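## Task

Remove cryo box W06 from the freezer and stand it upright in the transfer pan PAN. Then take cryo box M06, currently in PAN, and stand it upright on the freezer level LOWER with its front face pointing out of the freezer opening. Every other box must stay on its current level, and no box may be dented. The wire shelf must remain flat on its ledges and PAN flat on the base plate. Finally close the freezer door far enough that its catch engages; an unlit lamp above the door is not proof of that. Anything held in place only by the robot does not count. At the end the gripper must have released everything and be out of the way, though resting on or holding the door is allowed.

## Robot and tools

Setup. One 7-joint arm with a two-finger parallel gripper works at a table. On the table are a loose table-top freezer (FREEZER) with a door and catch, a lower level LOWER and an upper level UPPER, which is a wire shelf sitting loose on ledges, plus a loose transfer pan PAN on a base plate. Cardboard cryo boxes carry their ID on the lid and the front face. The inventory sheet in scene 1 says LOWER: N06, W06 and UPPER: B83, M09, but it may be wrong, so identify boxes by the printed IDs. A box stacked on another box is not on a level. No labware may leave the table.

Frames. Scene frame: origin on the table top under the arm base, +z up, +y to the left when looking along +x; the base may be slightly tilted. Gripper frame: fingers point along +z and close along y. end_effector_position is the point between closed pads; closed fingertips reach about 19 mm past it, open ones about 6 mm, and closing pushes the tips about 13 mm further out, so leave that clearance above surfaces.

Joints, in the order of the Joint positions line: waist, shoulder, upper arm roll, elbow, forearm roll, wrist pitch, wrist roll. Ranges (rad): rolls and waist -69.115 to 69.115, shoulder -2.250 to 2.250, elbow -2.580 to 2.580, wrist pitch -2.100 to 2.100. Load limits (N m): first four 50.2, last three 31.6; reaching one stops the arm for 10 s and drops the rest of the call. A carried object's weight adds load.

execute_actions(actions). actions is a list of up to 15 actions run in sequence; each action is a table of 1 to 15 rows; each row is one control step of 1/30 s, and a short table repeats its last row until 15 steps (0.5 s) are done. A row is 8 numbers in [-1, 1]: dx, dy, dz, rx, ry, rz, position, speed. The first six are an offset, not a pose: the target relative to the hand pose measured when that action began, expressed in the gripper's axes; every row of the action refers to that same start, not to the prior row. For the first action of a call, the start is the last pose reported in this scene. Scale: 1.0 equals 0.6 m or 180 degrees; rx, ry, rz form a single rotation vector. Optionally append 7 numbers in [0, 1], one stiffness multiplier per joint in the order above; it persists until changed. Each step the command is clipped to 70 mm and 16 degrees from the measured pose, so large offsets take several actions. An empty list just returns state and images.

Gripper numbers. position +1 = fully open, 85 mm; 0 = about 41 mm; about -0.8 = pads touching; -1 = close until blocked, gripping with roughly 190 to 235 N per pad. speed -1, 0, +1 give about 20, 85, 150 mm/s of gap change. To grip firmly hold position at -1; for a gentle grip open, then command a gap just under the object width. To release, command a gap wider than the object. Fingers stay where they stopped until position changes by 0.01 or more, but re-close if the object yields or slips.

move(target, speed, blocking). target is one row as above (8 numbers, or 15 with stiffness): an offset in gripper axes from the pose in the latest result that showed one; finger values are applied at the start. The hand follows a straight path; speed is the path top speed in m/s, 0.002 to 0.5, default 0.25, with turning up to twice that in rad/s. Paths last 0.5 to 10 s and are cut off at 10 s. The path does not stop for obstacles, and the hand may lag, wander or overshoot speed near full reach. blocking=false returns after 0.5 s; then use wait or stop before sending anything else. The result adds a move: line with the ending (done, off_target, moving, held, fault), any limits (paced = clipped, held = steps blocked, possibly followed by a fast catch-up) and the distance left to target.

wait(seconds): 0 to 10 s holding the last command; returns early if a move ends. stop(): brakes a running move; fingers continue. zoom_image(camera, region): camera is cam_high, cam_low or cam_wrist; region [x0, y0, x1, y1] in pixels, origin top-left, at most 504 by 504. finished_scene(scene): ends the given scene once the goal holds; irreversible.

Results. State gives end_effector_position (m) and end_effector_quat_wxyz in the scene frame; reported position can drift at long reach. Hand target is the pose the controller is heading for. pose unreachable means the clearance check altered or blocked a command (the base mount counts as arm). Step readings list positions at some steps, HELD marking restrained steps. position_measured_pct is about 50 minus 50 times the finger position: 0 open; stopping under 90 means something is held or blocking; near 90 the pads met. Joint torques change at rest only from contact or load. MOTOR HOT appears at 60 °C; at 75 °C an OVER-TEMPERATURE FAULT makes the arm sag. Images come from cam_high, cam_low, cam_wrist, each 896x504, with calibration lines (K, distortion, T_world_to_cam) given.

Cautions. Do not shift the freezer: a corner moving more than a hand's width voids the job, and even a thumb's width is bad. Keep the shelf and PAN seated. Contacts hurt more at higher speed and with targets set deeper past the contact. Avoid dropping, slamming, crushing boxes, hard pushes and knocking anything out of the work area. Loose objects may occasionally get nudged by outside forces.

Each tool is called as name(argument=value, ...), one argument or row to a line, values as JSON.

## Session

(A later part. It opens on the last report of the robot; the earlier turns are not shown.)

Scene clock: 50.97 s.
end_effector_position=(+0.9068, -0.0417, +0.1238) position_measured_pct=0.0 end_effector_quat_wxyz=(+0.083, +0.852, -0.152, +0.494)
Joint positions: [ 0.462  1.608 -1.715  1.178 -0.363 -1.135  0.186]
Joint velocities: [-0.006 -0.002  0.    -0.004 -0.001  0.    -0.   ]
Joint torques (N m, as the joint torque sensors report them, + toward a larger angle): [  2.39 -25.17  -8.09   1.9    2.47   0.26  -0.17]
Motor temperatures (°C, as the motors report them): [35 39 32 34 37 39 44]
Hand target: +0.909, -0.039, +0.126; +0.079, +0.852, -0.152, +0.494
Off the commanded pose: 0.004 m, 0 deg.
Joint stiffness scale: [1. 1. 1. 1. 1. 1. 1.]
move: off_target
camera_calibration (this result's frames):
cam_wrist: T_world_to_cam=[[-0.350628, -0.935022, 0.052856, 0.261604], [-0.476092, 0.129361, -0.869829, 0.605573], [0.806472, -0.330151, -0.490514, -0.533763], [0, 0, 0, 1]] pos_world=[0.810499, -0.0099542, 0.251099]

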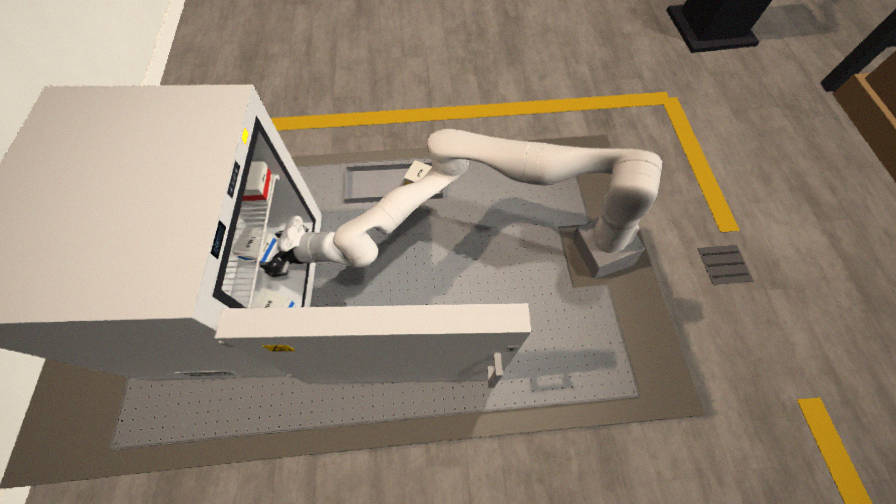

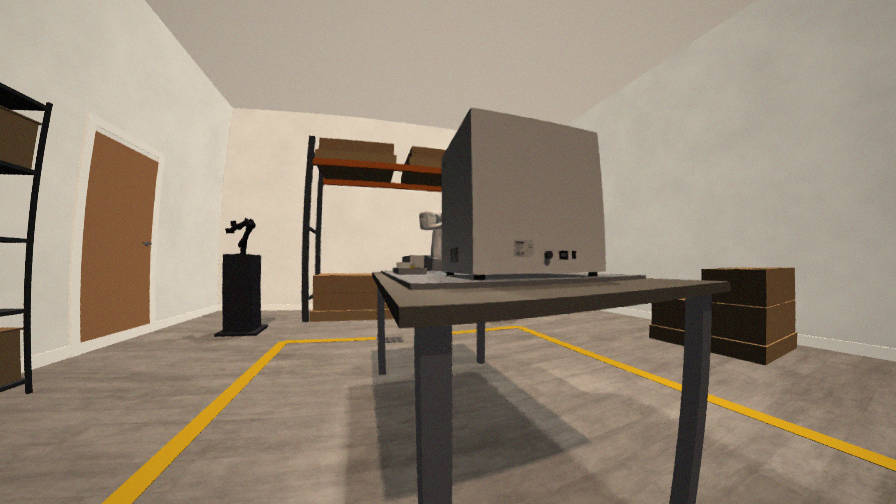

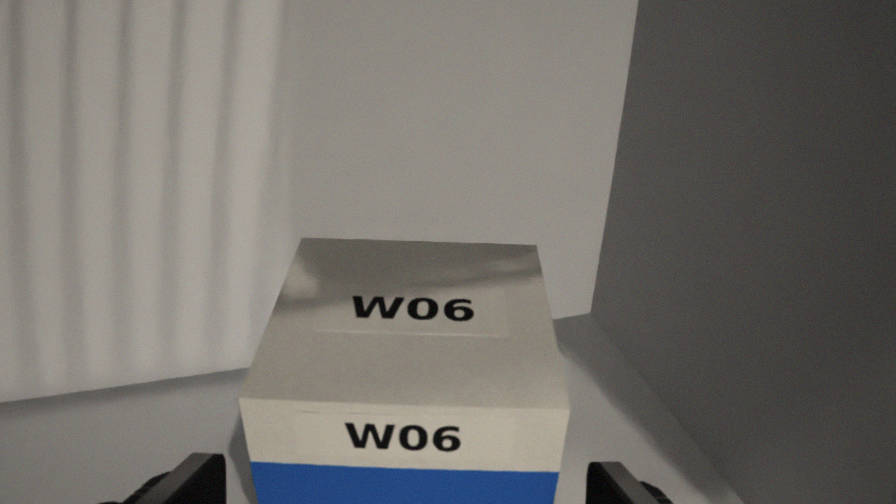

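Forward moves drift right ~3 mm; compensate.

execute_actions(
  actions=[
    [[0.012,-0.007,0.012,0,0,0,1,0]],
    [[0.012,-0.006,0.012,0,0,0,1,0]],
    [[0.012,-0.006,0.012,0,0,0,1,0]],
  ],
)

Scene clock: 52.53 s.
end_effector_position=(+0.9332, -0.0492, +0.1251) position_measured_pct=0.0 end_effector_quat_wxyz=(+0.092, +0.850, -0.157, +0.494)
Joint positions: [ 0.411  1.591 -1.715  1.035 -0.383 -1.072  0.223]
Joint velocities: [-0.004 -0.004  0.    -0.003  0.     0.001 -0.001]
Joint torques (N m, as the joint torque sensors report them, + toward a larger angle): [  2.16 -26.76  -7.59   1.85   2.52   0.37  -0.13]
Motor temperatures (°C, as the motors report them): [35 39 32 34 37 39 44]
Hand target: +0.935, -0.047, +0.127; +0.089, +0.851, -0.155, +0.494
Off the commanded pose: 0.004 m, 0 deg.
Joint stiffness scale: [1. 1. 1. 1. 1. 1. 1.]
Step readings (end_effector_position; steps 1 to 15: 1st action; 16 to 30: 2nd action; 31 to 45: 3rd action):
0: (+0.9068, -0.0415, +0.1239)
1: (+0.9072, -0.0415, +0.1238)
2: (+0.9092, -0.0421, +0.1235)
4: (+0.9126, -0.0442, +0.1234)
8: (+0.9150, -0.0451, +0.1238)
15: (+0.9157, -0.0438, +0.1243)
16: (+0.9161, -0.0438, +0.1243)
17: (+0.9181, -0.0444, +0.1240)
19: (+0.9214, -0.0467, +0.1239)
23: (+0.9237, -0.0478, +0.1242)
30: (+0.9245, -0.0465, +0.1247)
31: (+0.9248, -0.0465, +0.1247)
32: (+0.9268, -0.0471, +0.1244)
34: (+0.9301, -0.0495, +0.1243)
38: (+0.9324, -0.0507, +0.1246)
45: end_effector_position above
camera_calibration (this result's frames):
cam_wrist: T_world_to_cam=[[-0.366443, -0.928277, 0.0634109, 0.277533], [-0.474611, 0.127867, -0.870859, 0.618868], [0.80029, -0.349216, -0.487426, -0.552468], [0, 0, 0, 1]] pos_world=[0.837556, -0.0144354, 0.25206]

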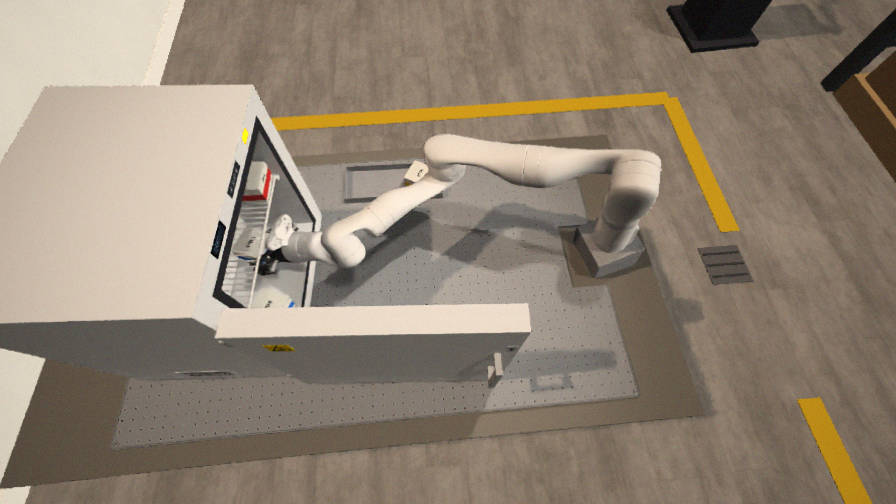

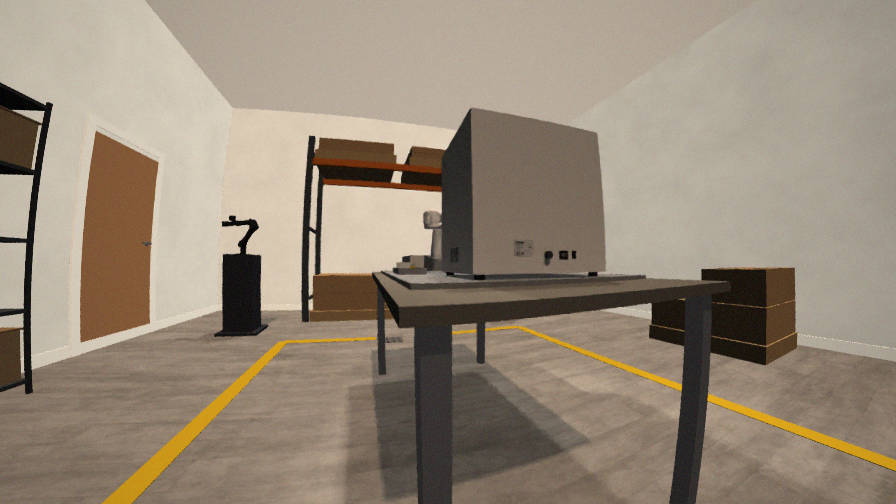

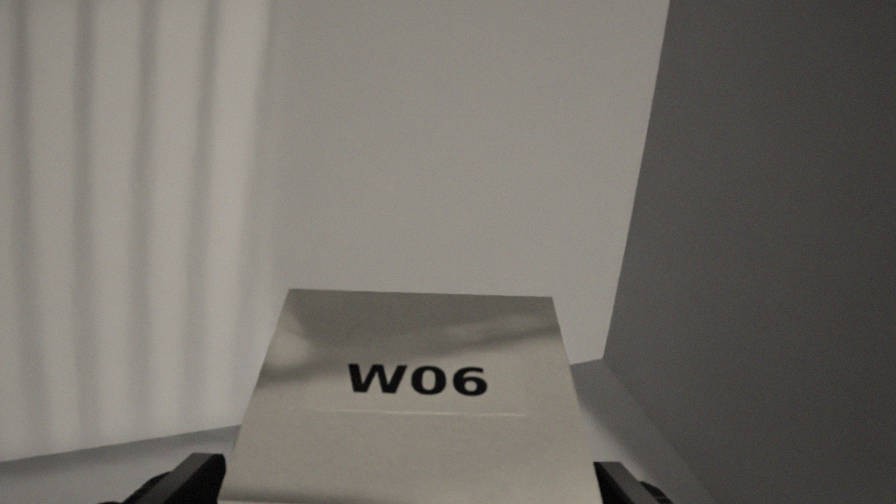

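execute_actions(
  actions=[
    [[0.012,-0.004,0.014,0,0,0,1,0]],
    [[0.012,-0.004,0.014,0,0,0,1,0]],
    [[0,0,0,0,0,0,0.7,-1]],
    [[0,0,0,0,0,0,0.7,-1]],
    [[0.02,0,-0.012,0,0,0,0.7,-1]],
    [[0,0,-0.02,0,0,0,0.7,-1]],
  ],
)

Scene clock: 55.67 s.
end_effector_position=(+0.9424, -0.0514, +0.1383) position_measured_pct=14.3 end_effector_quat_wxyz=(+0.097, +0.851, -0.156, +0.492)
Joint positions: [ 0.395  1.564 -1.716  0.99  -0.413 -1.063  0.256]
Joint velocities: [ 0.004 -0.002 -0.     0.002  0.002 -0.    -0.001]
Joint torques (N m, as the joint torque sensors report them, + toward a larger angle): [  1.91 -27.36  -7.41   1.45   2.63   0.36  -0.13]
Motor temperatures (°C, as the motors report them): [35 39 32 34 37 39 44]
Hand target: +0.942, -0.053, +0.142; +0.098, +0.849, -0.159, +0.494
Off the commanded pose: 0.004 m, 0 deg.
Joint stiffness scale: [1. 1. 1. 1. 1. 1. 1.]
Step readings (end_effector_position; steps 1 to 15: 1st action; 16 to 30: 2nd action; 31 to 45: 3rd action; 46 to 60: 4th action; 61 to 75: 5th action; 76 to 90: 6th action):
0: (+0.9332, -0.0491, +0.1252)
1: (+0.9336, -0.0491, +0.1251)
2: (+0.9356, -0.0499, +0.1247)
4: (+0.9392, -0.0529, +0.1244)
8: (+0.9417, -0.0550, +0.1244)
15: (+0.9424, -0.0536, +0.1248)
16: (+0.9428, -0.0536, +0.1247)
17: (+0.9448, -0.0544, +0.1244)
19: (+0.9483, -0.0574, +0.1240)
23: (+0.9508, -0.0597, +0.1240)
30: (+0.9516, -0.0581, +0.1244)
31: (+0.9516, -0.0580, +0.1244)
32: (+0.9516, -0.0580, +0.1244)
34: (+0.9516, -0.0580, +0.1244)
38: (+0.9516, -0.0580, +0.1244)
45: (+0.9516, -0.0580, +0.1244)
46: (+0.9516, -0.0580, +0.1244)
47: (+0.9516, -0.0580, +0.1244)
49: (+0.9516, -0.0580, +0.1244)
53: (+0.9516, -0.0580, +0.1244)
60: (+0.9516, -0.0580, +0.1244)
61: (+0.9516, -0.0580, +0.1250)
62: (+0.9510, -0.0579, +0.1259)
64: (+0.9510, -0.0574, +0.1294)
68: (+0.9517, -0.0570, +0.1340)
75: (+0.9521, -0.0572, +0.1361)
76: (+0.9517, -0.0571, +0.1363)
77: (+0.9494, -0.0564, +0.1366)
79: (+0.9455, -0.0532, +0.1373)
83: (+0.9430, -0.0502, +0.1381)
90: end_effector_position above
camera_calibration (this result's frames):
cam_wrist: T_world_to_cam=[[-0.369463, -0.926274, 0.0742575, 0.27949], [-0.477818, 0.120833, -0.870109, 0.637613], [0.796986, -0.356955, -0.487234, -0.55148], [0, 0, 0, 1]] pos_world=[0.847447, -0.0150138, 0.265339]

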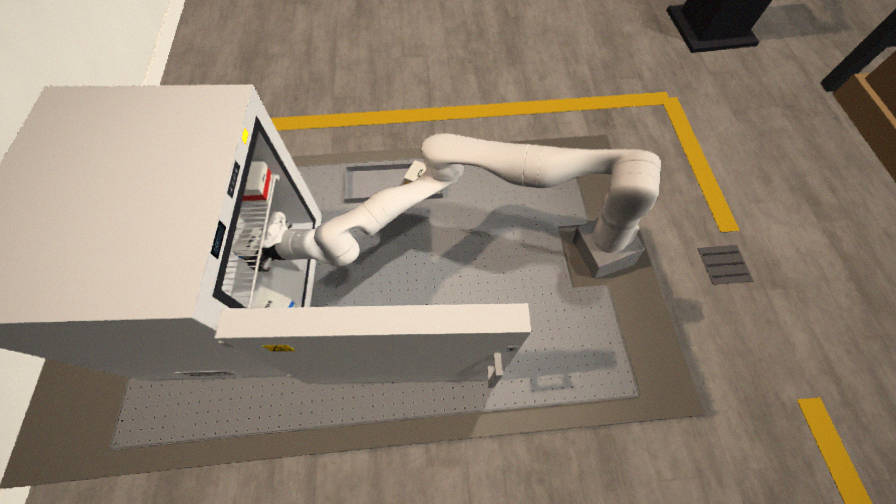

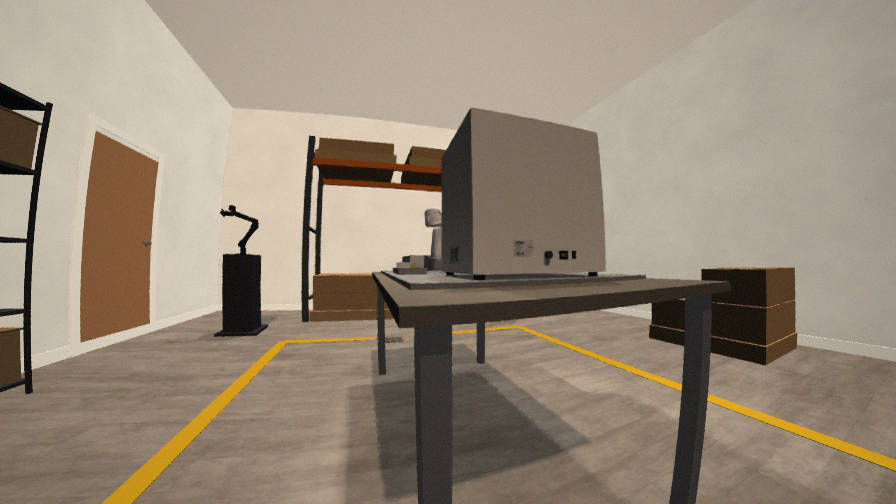

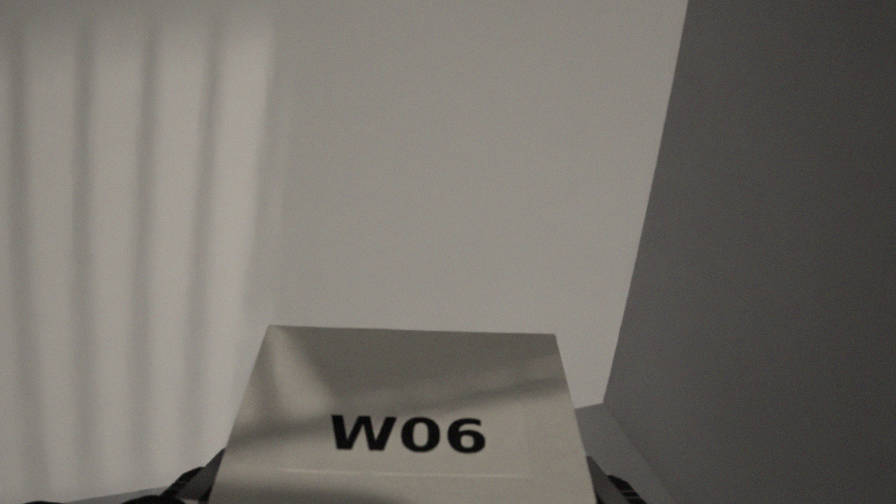

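move(
  target=[-0.19,0.16,-0.369,0.102,0,-0.058,0.7,-1],
  speed=0.1,
)

move(
  target=[0,0.44,0,0,0,0,0.7,-1],
  speed=0.12,
)

move(
  target=[-0.1,0,0.058,0,0,0,0.7,-1],
  speed=0.06,
)

zoom_image(
  camera="cam_high",
  region=[310,120,490,230],
)

zoom_image(
  camera="cam_low",
  region=[370,220,460,285],
)

Scene clock: 59.10 s.
end_effector_position=(+0.6778, -0.0533, +0.1517) position_measured_pct=14.3 end_effector_quat_wxyz=(+0.005, +0.866, -0.002, +0.500)
Joint positions: [ 1.001  1.656 -1.644  2.102 -0.365 -1.201  0.209]
Joint velocities: [0.005 0.    0.001 0.001 0.    0.001 0.001]
Joint torques (N m, as the joint torque sensors report them, + toward a larger angle): [  2.91 -16.78  -9.69   2.05   2.67   0.39  -0.18]
Motor temperatures (°C, as the motors report them): [35 40 32 34 37 39 44]
Hand target: +0.676, -0.052, +0.150; +0.004, +0.866, +0.002, +0.500
Off the commanded pose: 0.003 m, 1 deg.
Joint stiffness scale: [1. 1. 1. 1. 1. 1. 1.]
move: done
camera_calibration (this result's frames):
cam_wrist: T_world_to_cam=[[-0.0187644, -0.997524, 0.0677826, -0.0615236], [-0.494241, -0.0496777, -0.867905, 0.524768], [0.869123, -0.0497866, -0.492084, -0.366559], [0, 0, 0, 1]] pos_world=[0.576791, -0.0535517, 0.279241]

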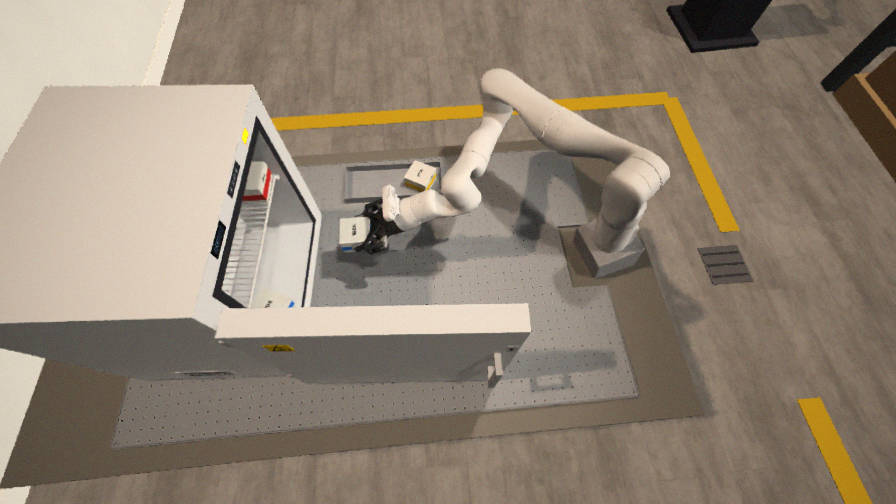

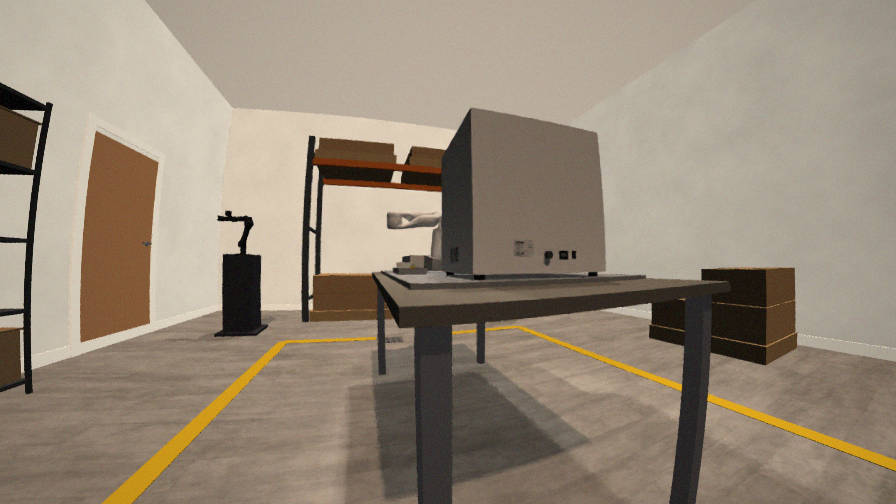

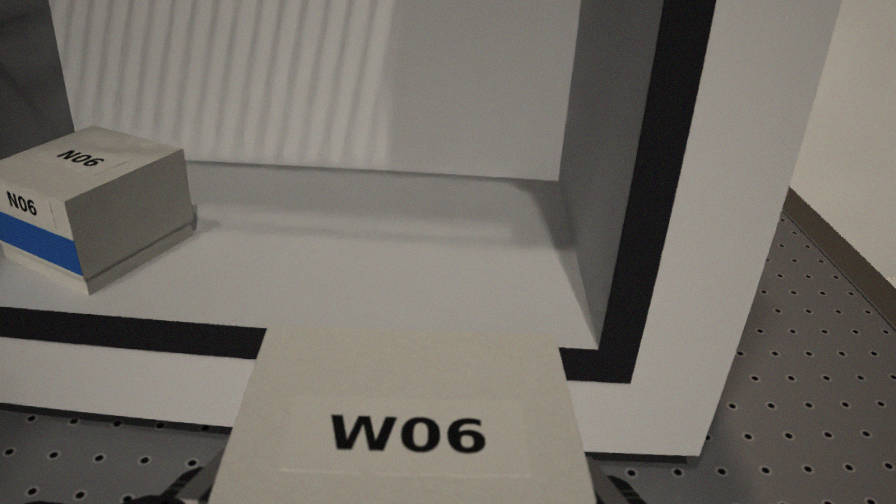

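Scene clock: 61.80 s.
end_effector_position=(+0.6771, -0.3152, +0.1530) position_measured_pct=14.3 end_effector_quat_wxyz=(+0.004, +0.866, -0.002, +0.500)
Joint positions: [ 1.435  1.509 -1.449  1.69  -0.696 -0.344  0.535]
Joint velocities: [ 0.    -0.009  0.004 -0.001  0.001  0.004 -0.002]
Joint torques (N m, as the joint torque sensors report them, + toward a larger angle): [  4.22 -19.15 -11.19  -0.94   1.03   0.87  -0.15]
Motor temperatures (°C, as the motors report them): [35 40 32 34 37 39 44]
Hand target: +0.676, -0.318, +0.152; +0.005, +0.867, -0.002, +0.499
Off the commanded pose: 0.003 m, 0 deg.
Joint stiffness scale: [1. 1. 1. 1. 1. 1. 1.]
move: done
camera_calibration (this result's frames):
cam_wrist: T_world_to_cam=[[-0.0174533, -0.997601, 0.0669867, -0.323697], [-0.493143, -0.049692, -0.868528, 0.51189], [0.869773, -0.0481927, -0.491093, -0.378415], [0, 0, 0, 1]] pos_world=[0.575921, -0.31572, 0.280437]

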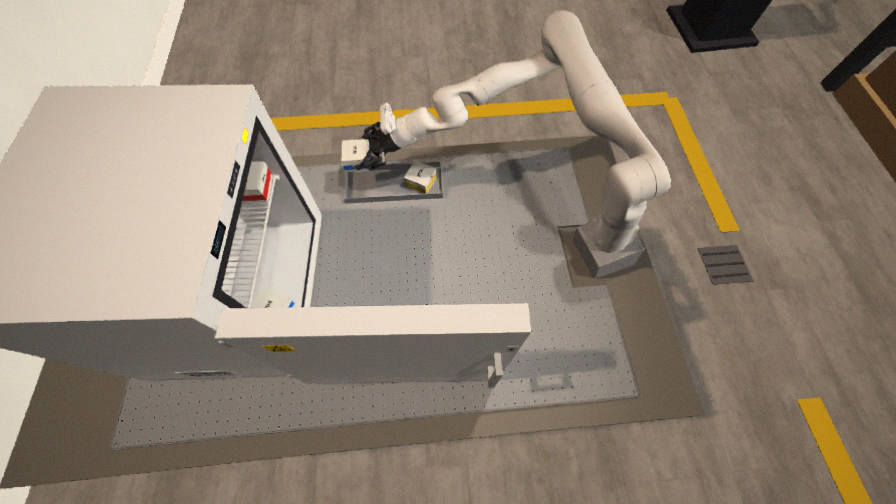

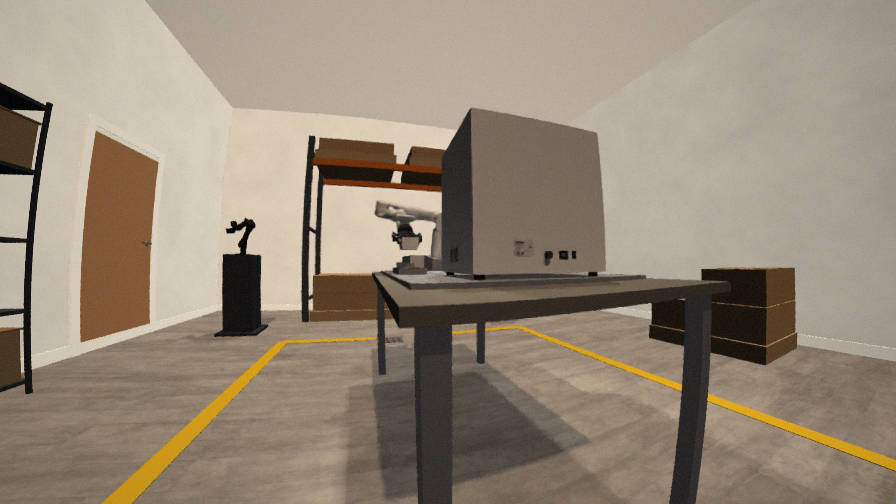

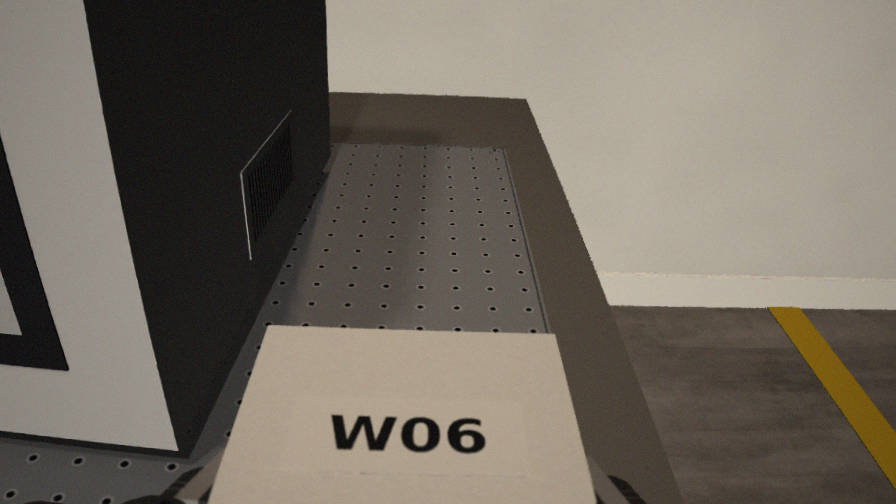

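Scene clock: 63.37 s.
end_effector_position=(+0.6775, -0.3164, +0.0869) position_measured_pct=14.3 end_effector_quat_wxyz=(+0.003, +0.866, -0.007, +0.500)
Joint positions: [ 1.403  1.667 -1.44   1.632 -0.56  -0.343  0.545]
Joint velocities: [-0.001  0.005  0.    -0.001 -0.001 -0.001 -0.001]
Joint torques (N m, as the joint torque sensors report them, + toward a larger angle): [  4.01 -19.9  -10.83   1.11   1.01   1.26  -0.25]
Motor temperatures (°C, as the motors report them): [35 40 32 34 37 39 44]
Hand target: +0.677, -0.315, +0.083; +0.004, +0.866, -0.002, +0.500
Off the commanded pose: 0.003 m, 1 deg.
Joint stiffness scale: [1. 1. 1. 1. 1. 1. 1.]
move: done
camera_calibration (this result's frames):
cam_wrist: T_world_to_cam=[[-0.0246628, -0.997841, 0.0608723, -0.315071], [-0.492876, -0.0408391, -0.86914, 0.457273], [0.86975, -0.051438, -0.490805, -0.412261], [0, 0, 0, 1]] pos_world=[0.576173, -0.316922, 0.214274]

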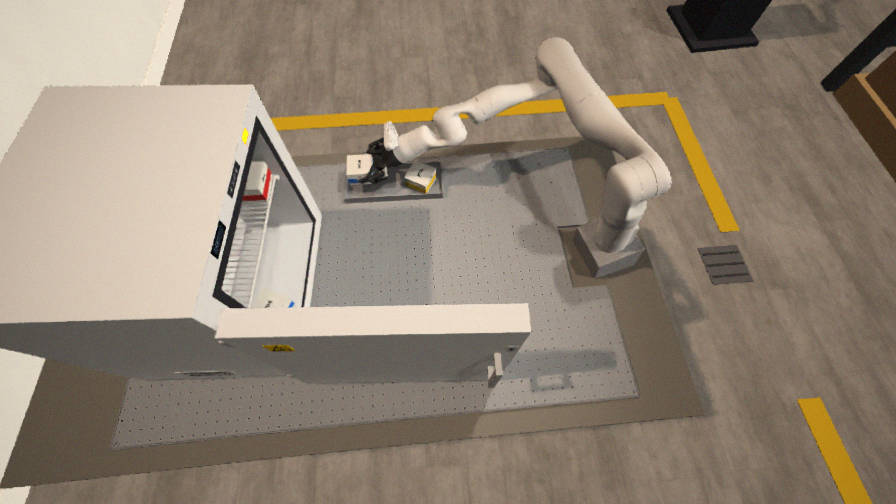

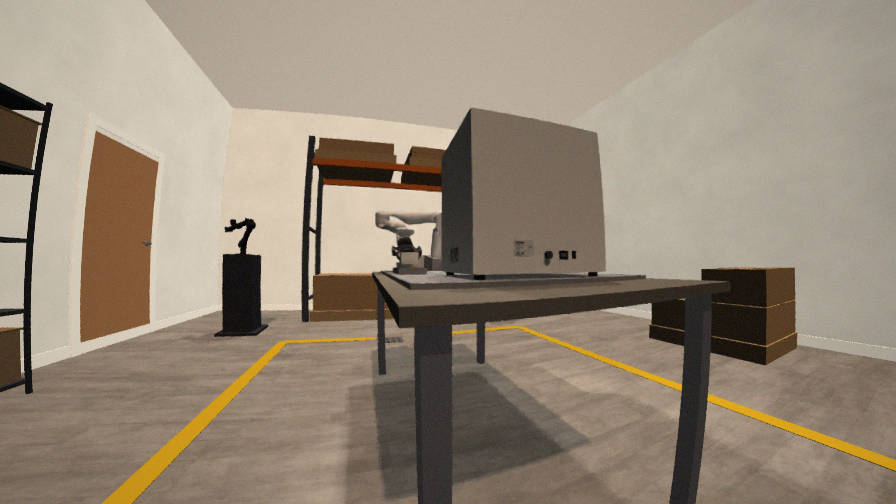

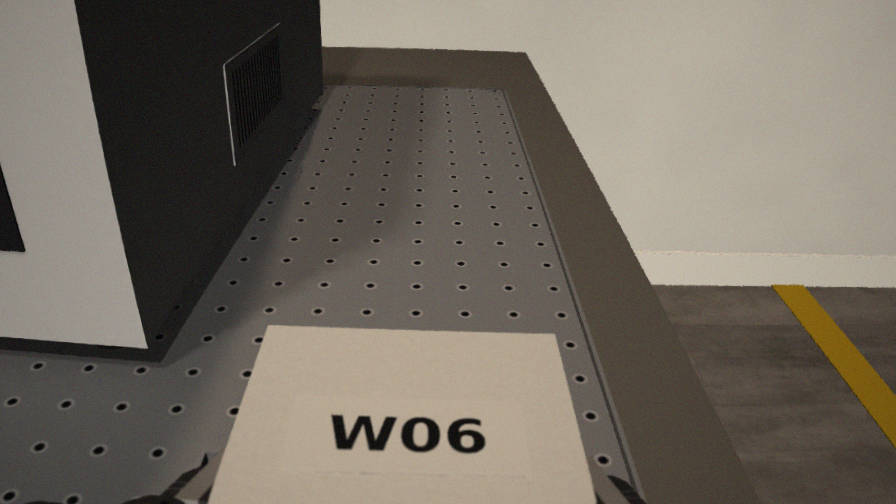

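Region (310, 120, 490, 230) of cam_high's 896x504 image, scaled by 2.800, with more detail than that image has.

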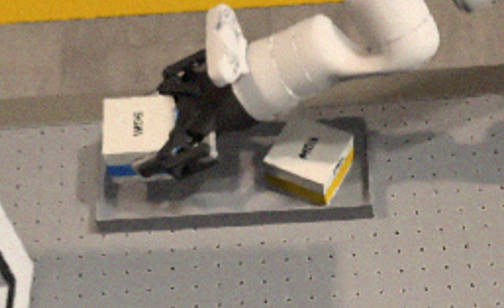

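Region (370, 220, 460, 285) of cam_low's 896x504 image, scaled by 5.600, with more detail than that image has.

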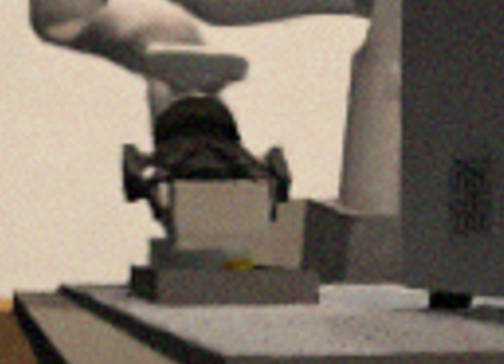

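move(
  target=[-0.056,-0.008,0.032,0,0,0,0.7,-1],
  speed=0.03,
)

zoom_image(
  camera="cam_low",
  region=[370,220,460,285],
)

Scene clock: 65.10 s.
end_effector_position=(+0.6770, -0.3122, +0.0502) position_measured_pct=14.3 end_effector_quat_wxyz=(+0.002, +0.866, -0.010, +0.500)
Joint positions: [ 1.384  1.753 -1.44   1.598 -0.484 -0.343  0.545]
Joint velocities: [-0.001  0.003  0.    -0.001  0.    -0.     0.   ]
Joint torques (N m, as the joint torque sensors report them, + toward a larger angle): [  4.17 -19.45 -10.58   2.02   0.92   1.31  -0.19]
Motor temperatures (°C, as the motors report them): [35 40 32 34 37 39 44]
Hand target: +0.677, -0.311, +0.048; +0.003, +0.866, -0.007, +0.500
Off the commanded pose: 0.002 m, 0 deg.
Joint stiffness scale: [1. 1. 1. 1. 1. 1. 1.]
move: done
camera_calibration (this result's frames):
cam_wrist: T_world_to_cam=[[-0.029844, -0.998004, 0.0556529, -0.304984], [-0.494022, -0.0336747, -0.868797, 0.428282], [0.868937, -0.0534222, -0.492031, -0.429659], [0, 0, 0, 1]] pos_world=[0.575825, -0.312906, 0.177658]

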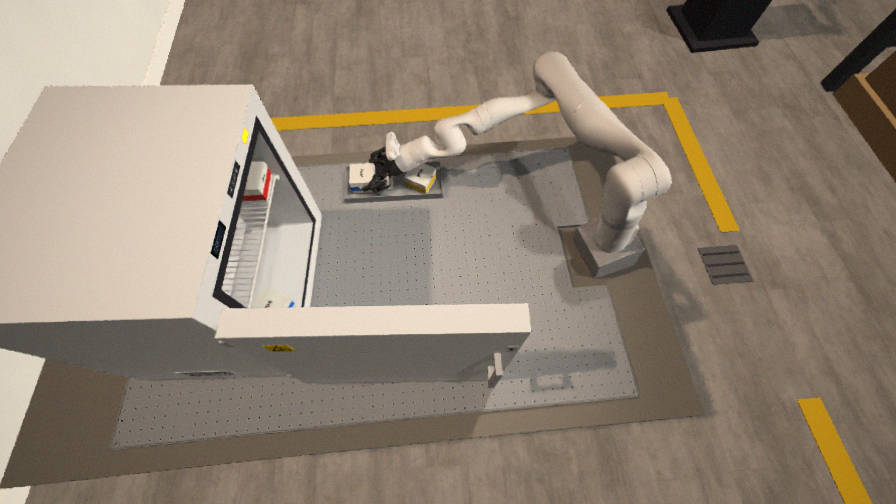

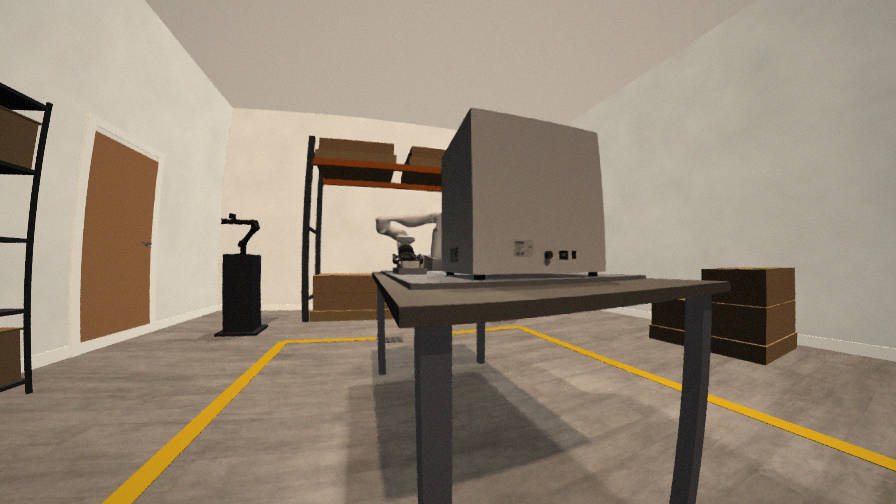

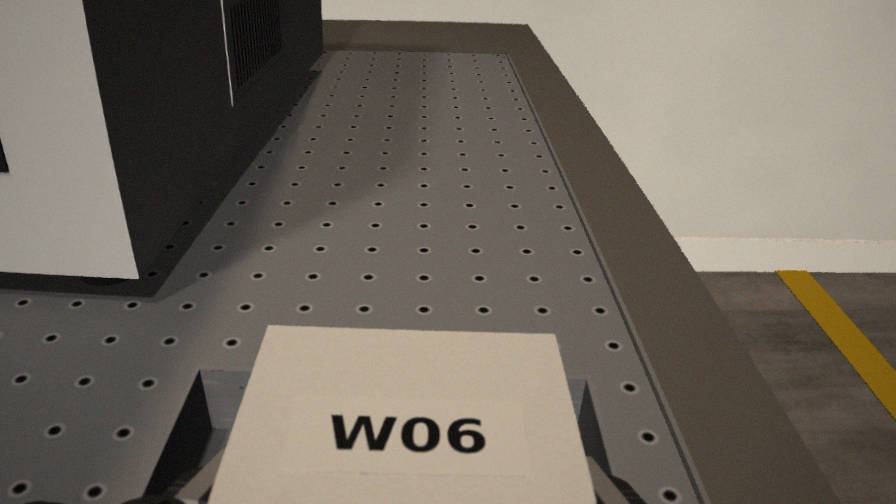

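Region (370, 220, 460, 285) of cam_low's 896x504 image, scaled by 5.600, with more detail than that image has.

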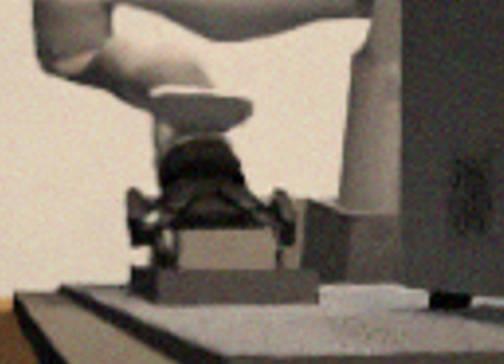

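execute_actions(
  actions=[
    [[-0.008,0,0.004,0,0,0,0.7,-1]],
    [[0,0,0,0,0,0,0.9,-1]],
  ],
)

move(
  target=[0.11,0,-0.063,0,-0.083,0,0.9,0],
  speed=0.08,
)

move(
  target=[-0.287,-0.05,-0.287,-0.103,0,0.103,1,0],
  speed=0.15,
)

Scene clock: 66.23 s.
end_effector_position=(+0.6760, -0.3125, +0.0461) position_measured_pct=6.0 end_effector_quat_wxyz=(+0.001, +0.866, -0.013, +0.499)
Joint positions: [ 1.384  1.762 -1.44   1.595 -0.481 -0.343  0.545]
Joint velocities: [-0.     0.     0.001 -0.    -0.002  0.001 -0.001]
Joint torques (N m, as the joint torque sensors report them, + toward a larger angle): [  4.05 -19.33 -10.32   1.95   0.9    1.22  -0.19]
Motor temperatures (°C, as the motors report them): [35 40 32 34 37 39 44]
Hand target: +0.676, -0.313, +0.046; +0.001, +0.866, -0.013, +0.499
Off the commanded pose: 0.000 m, 0 deg.
Joint stiffness scale: [1. 1. 1. 1. 1. 1. 1.]
Step readings (end_effector_position; steps 1 to 15: 1st action; 16 to 30: 2nd action):
0: (+0.6770, -0.3121, +0.0500)
1: (+0.6769, -0.3122, +0.0497)
2: (+0.6767, -0.3124, +0.0490)
4: (+0.6765, -0.3127, +0.0477)
8: (+0.6762, -0.3126, +0.0466)
15: (+0.6760, -0.3125, +0.0461)
16: (+0.6760, -0.3125, +0.0461)
17: (+0.6760, -0.3125, +0.0461)
19: (+0.6760, -0.3125, +0.0461)
23: (+0.6760, -0.3125, +0.0461)
30: end_effector_position above
camera_calibration (this result's frames):
cam_wrist: T_world_to_cam=[[-0.0336348, -0.998148, 0.050679, -0.302305], [-0.495628, -0.027375, -0.868103, 0.427307], [0.867883, -0.0543164, -0.49379, -0.430326], [0, 0, 0, 1]] pos_world=[0.57509, -0.313421, 0.173776]

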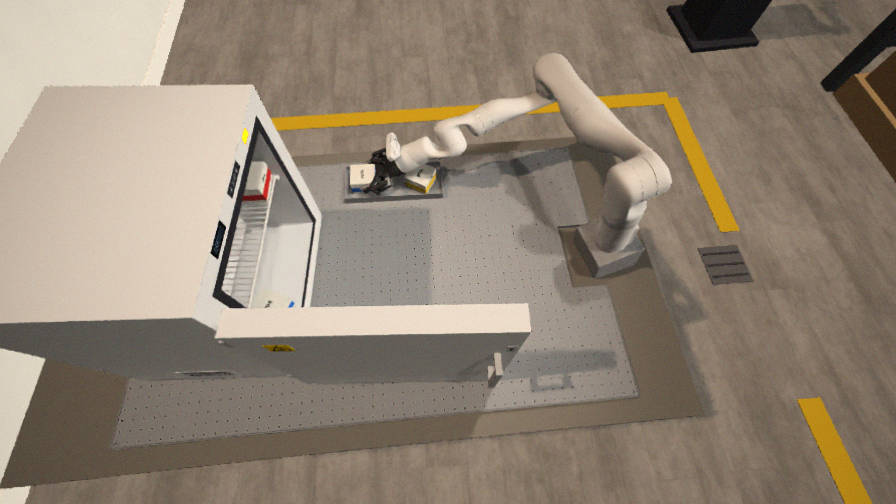

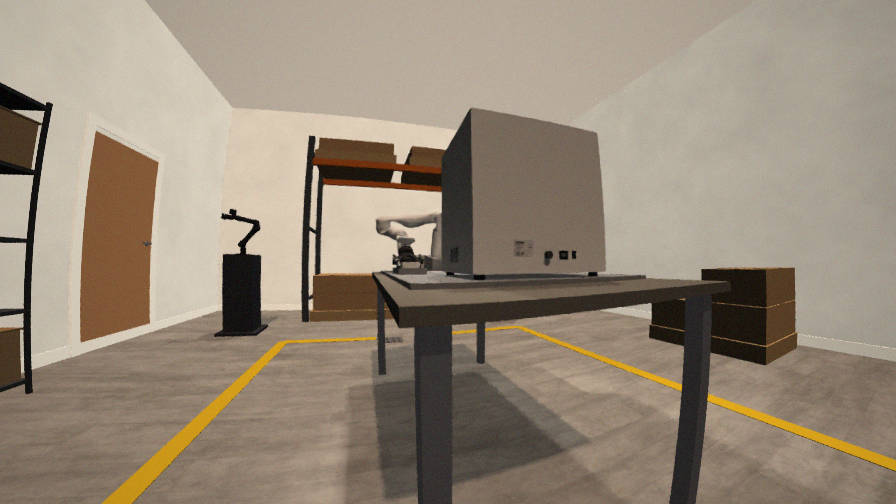

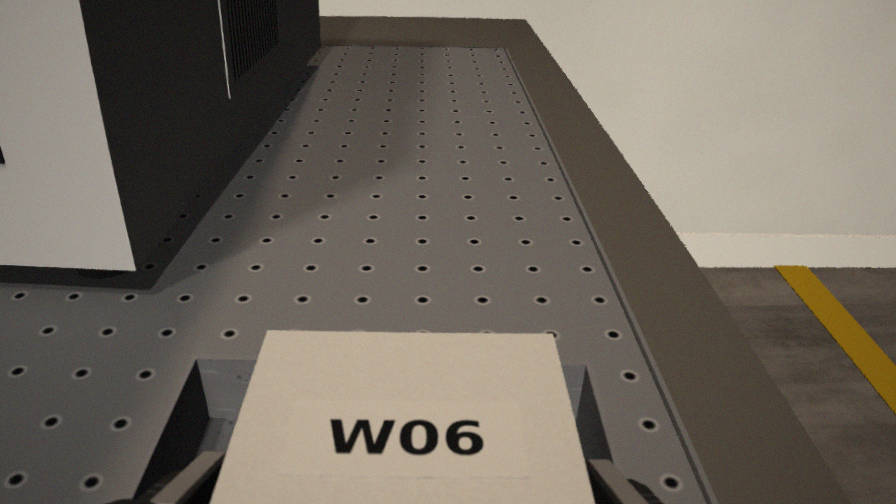

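Scene clock: 68.57 s.
end_effector_position=(+0.6751, -0.3129, +0.1215) position_measured_pct=5.2 end_effector_quat_wxyz=(-0.002, +0.924, -0.015, +0.382)
Joint positions: [ 1.247  1.165 -1.066  1.579 -1.294 -0.176  0.689]
Joint velocities: [-0.008 -0.014  0.013 -0.002 -0.013  0.011  0.003]
Joint torques (N m, as the joint torque sensors report them, + toward a larger angle): [  4.09 -20.83  -7.83  -4.25   0.33   1.34   0.01]
Motor temperatures (°C, as the motors report them): [35 40 32 34 37 39 44]
Hand target: +0.676, -0.314, +0.123; -0.000, +0.924, -0.013, +0.383
Off the commanded pose: 0.002 m, 0 deg.
Joint stiffness scale: [1. 1. 1. 1. 1. 1. 1.]
move: done
camera_calibration (this result's frames):
cam_wrist: T_world_to_cam=[[-0.0196416, -0.998617, 0.048766, -0.31591], [-0.7029, -0.0208945, -0.710982, 0.615173], [0.711018, -0.0482424, -0.701517, -0.259297], [0, 0, 0, 1]] pos_world=[0.610565, -0.315129, 0.270881]

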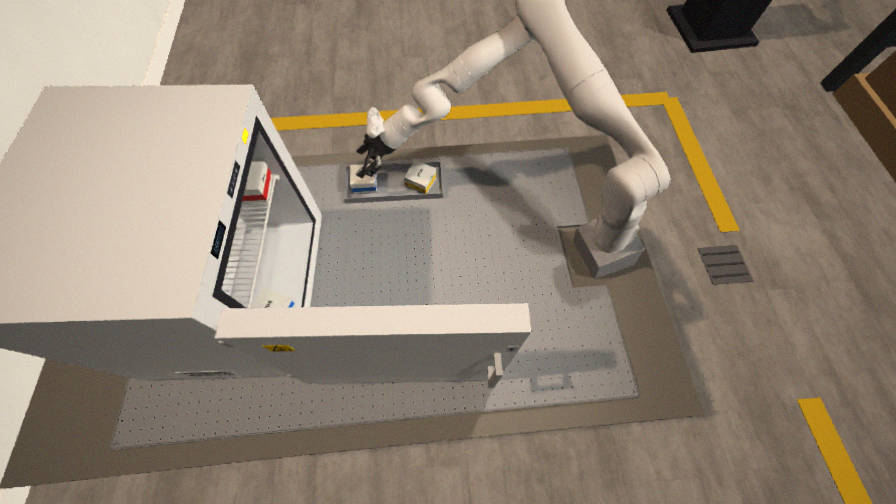

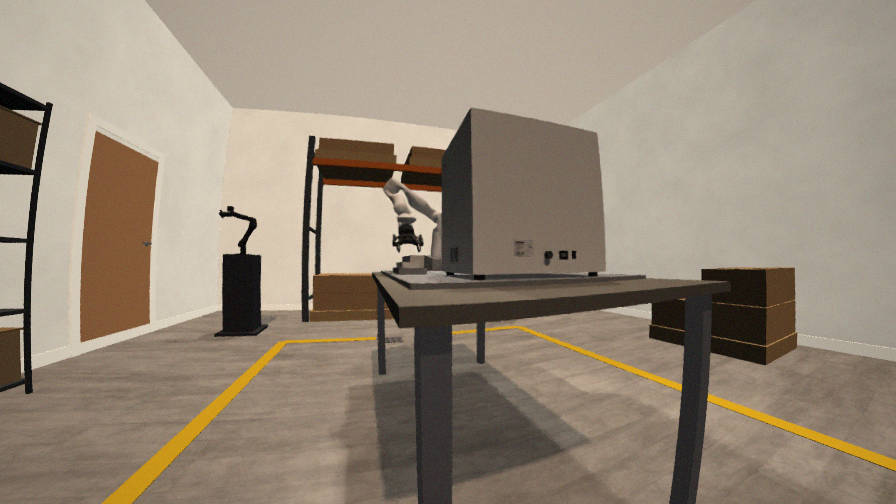

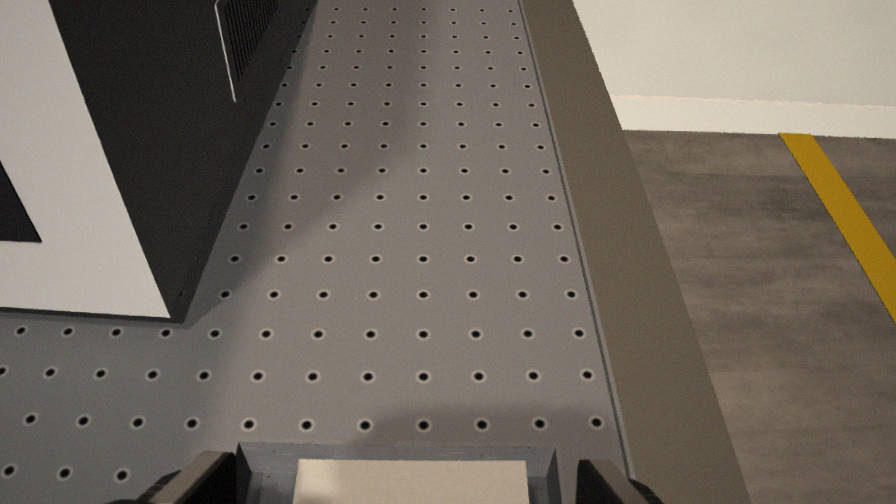

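Scene clock: 70.63 s.
end_effector_position=(+0.4332, -0.2769, +0.1218) position_measured_pct=0.0 end_effector_quat_wxyz=(+0.085, +0.899, -0.222, +0.368)
Joint positions: [ 1.618  1.388 -1.376  2.42  -0.562 -1.119 -0.181]
Joint velocities: [ 0.002  0.007 -0.     0.002  0.001 -0.004 -0.002]
Joint torques (N m, as the joint torque sensors report them, + toward a larger angle): [  2.64 -14.37  -6.9    0.83   2.11  -0.56  -0.1 ]
Motor temperatures (°C, as the motors report them): [35 40 32 34 37 39 44]
Hand target: +0.433, -0.277, +0.122; +0.085, +0.897, -0.224, +0.370
Off the commanded pose: 0.001 m, 0 deg.
Joint stiffness scale: [1. 1. 1. 1. 1. 1. 1.]
move: done
camera_calibration (this result's frames):
cam_wrist: T_world_to_cam=[[-0.454937, -0.888973, 0.0525264, -0.0662524], [-0.647712, 0.289838, -0.704602, 0.507384], [0.611148, -0.354571, -0.707656, -0.126141], [0, 0, 0, 1]] pos_world=[0.375589, -0.250682, 0.271719]

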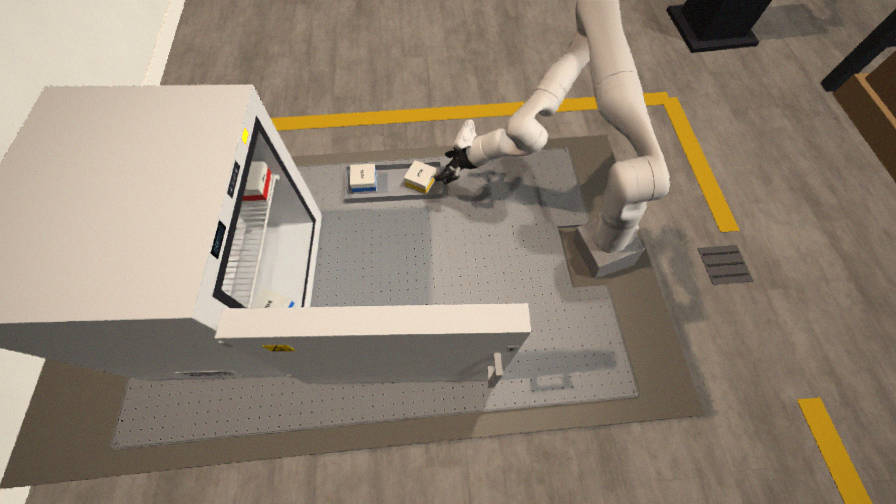

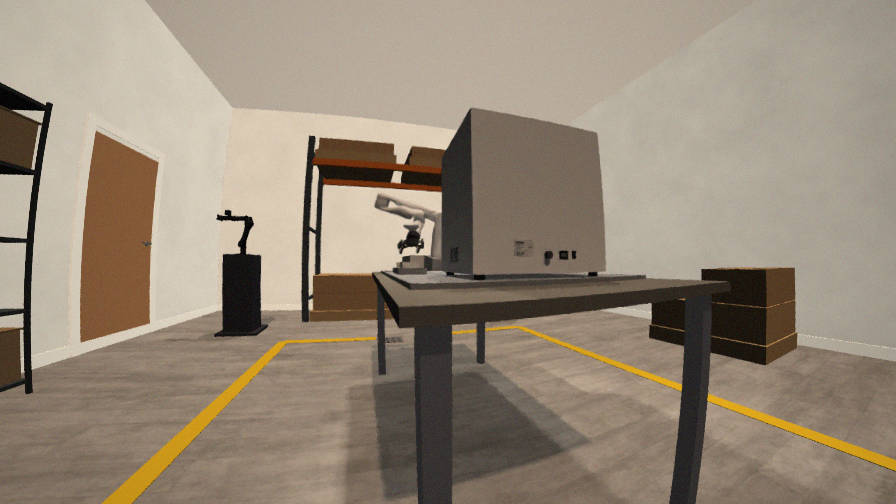

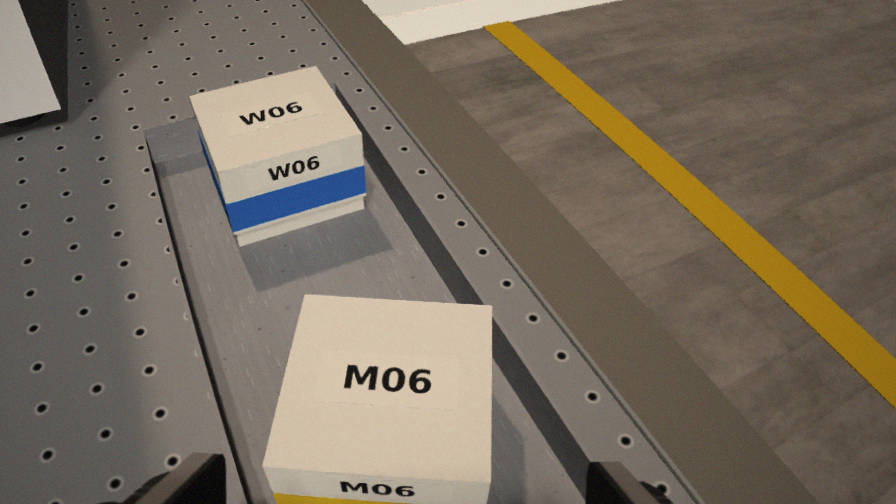

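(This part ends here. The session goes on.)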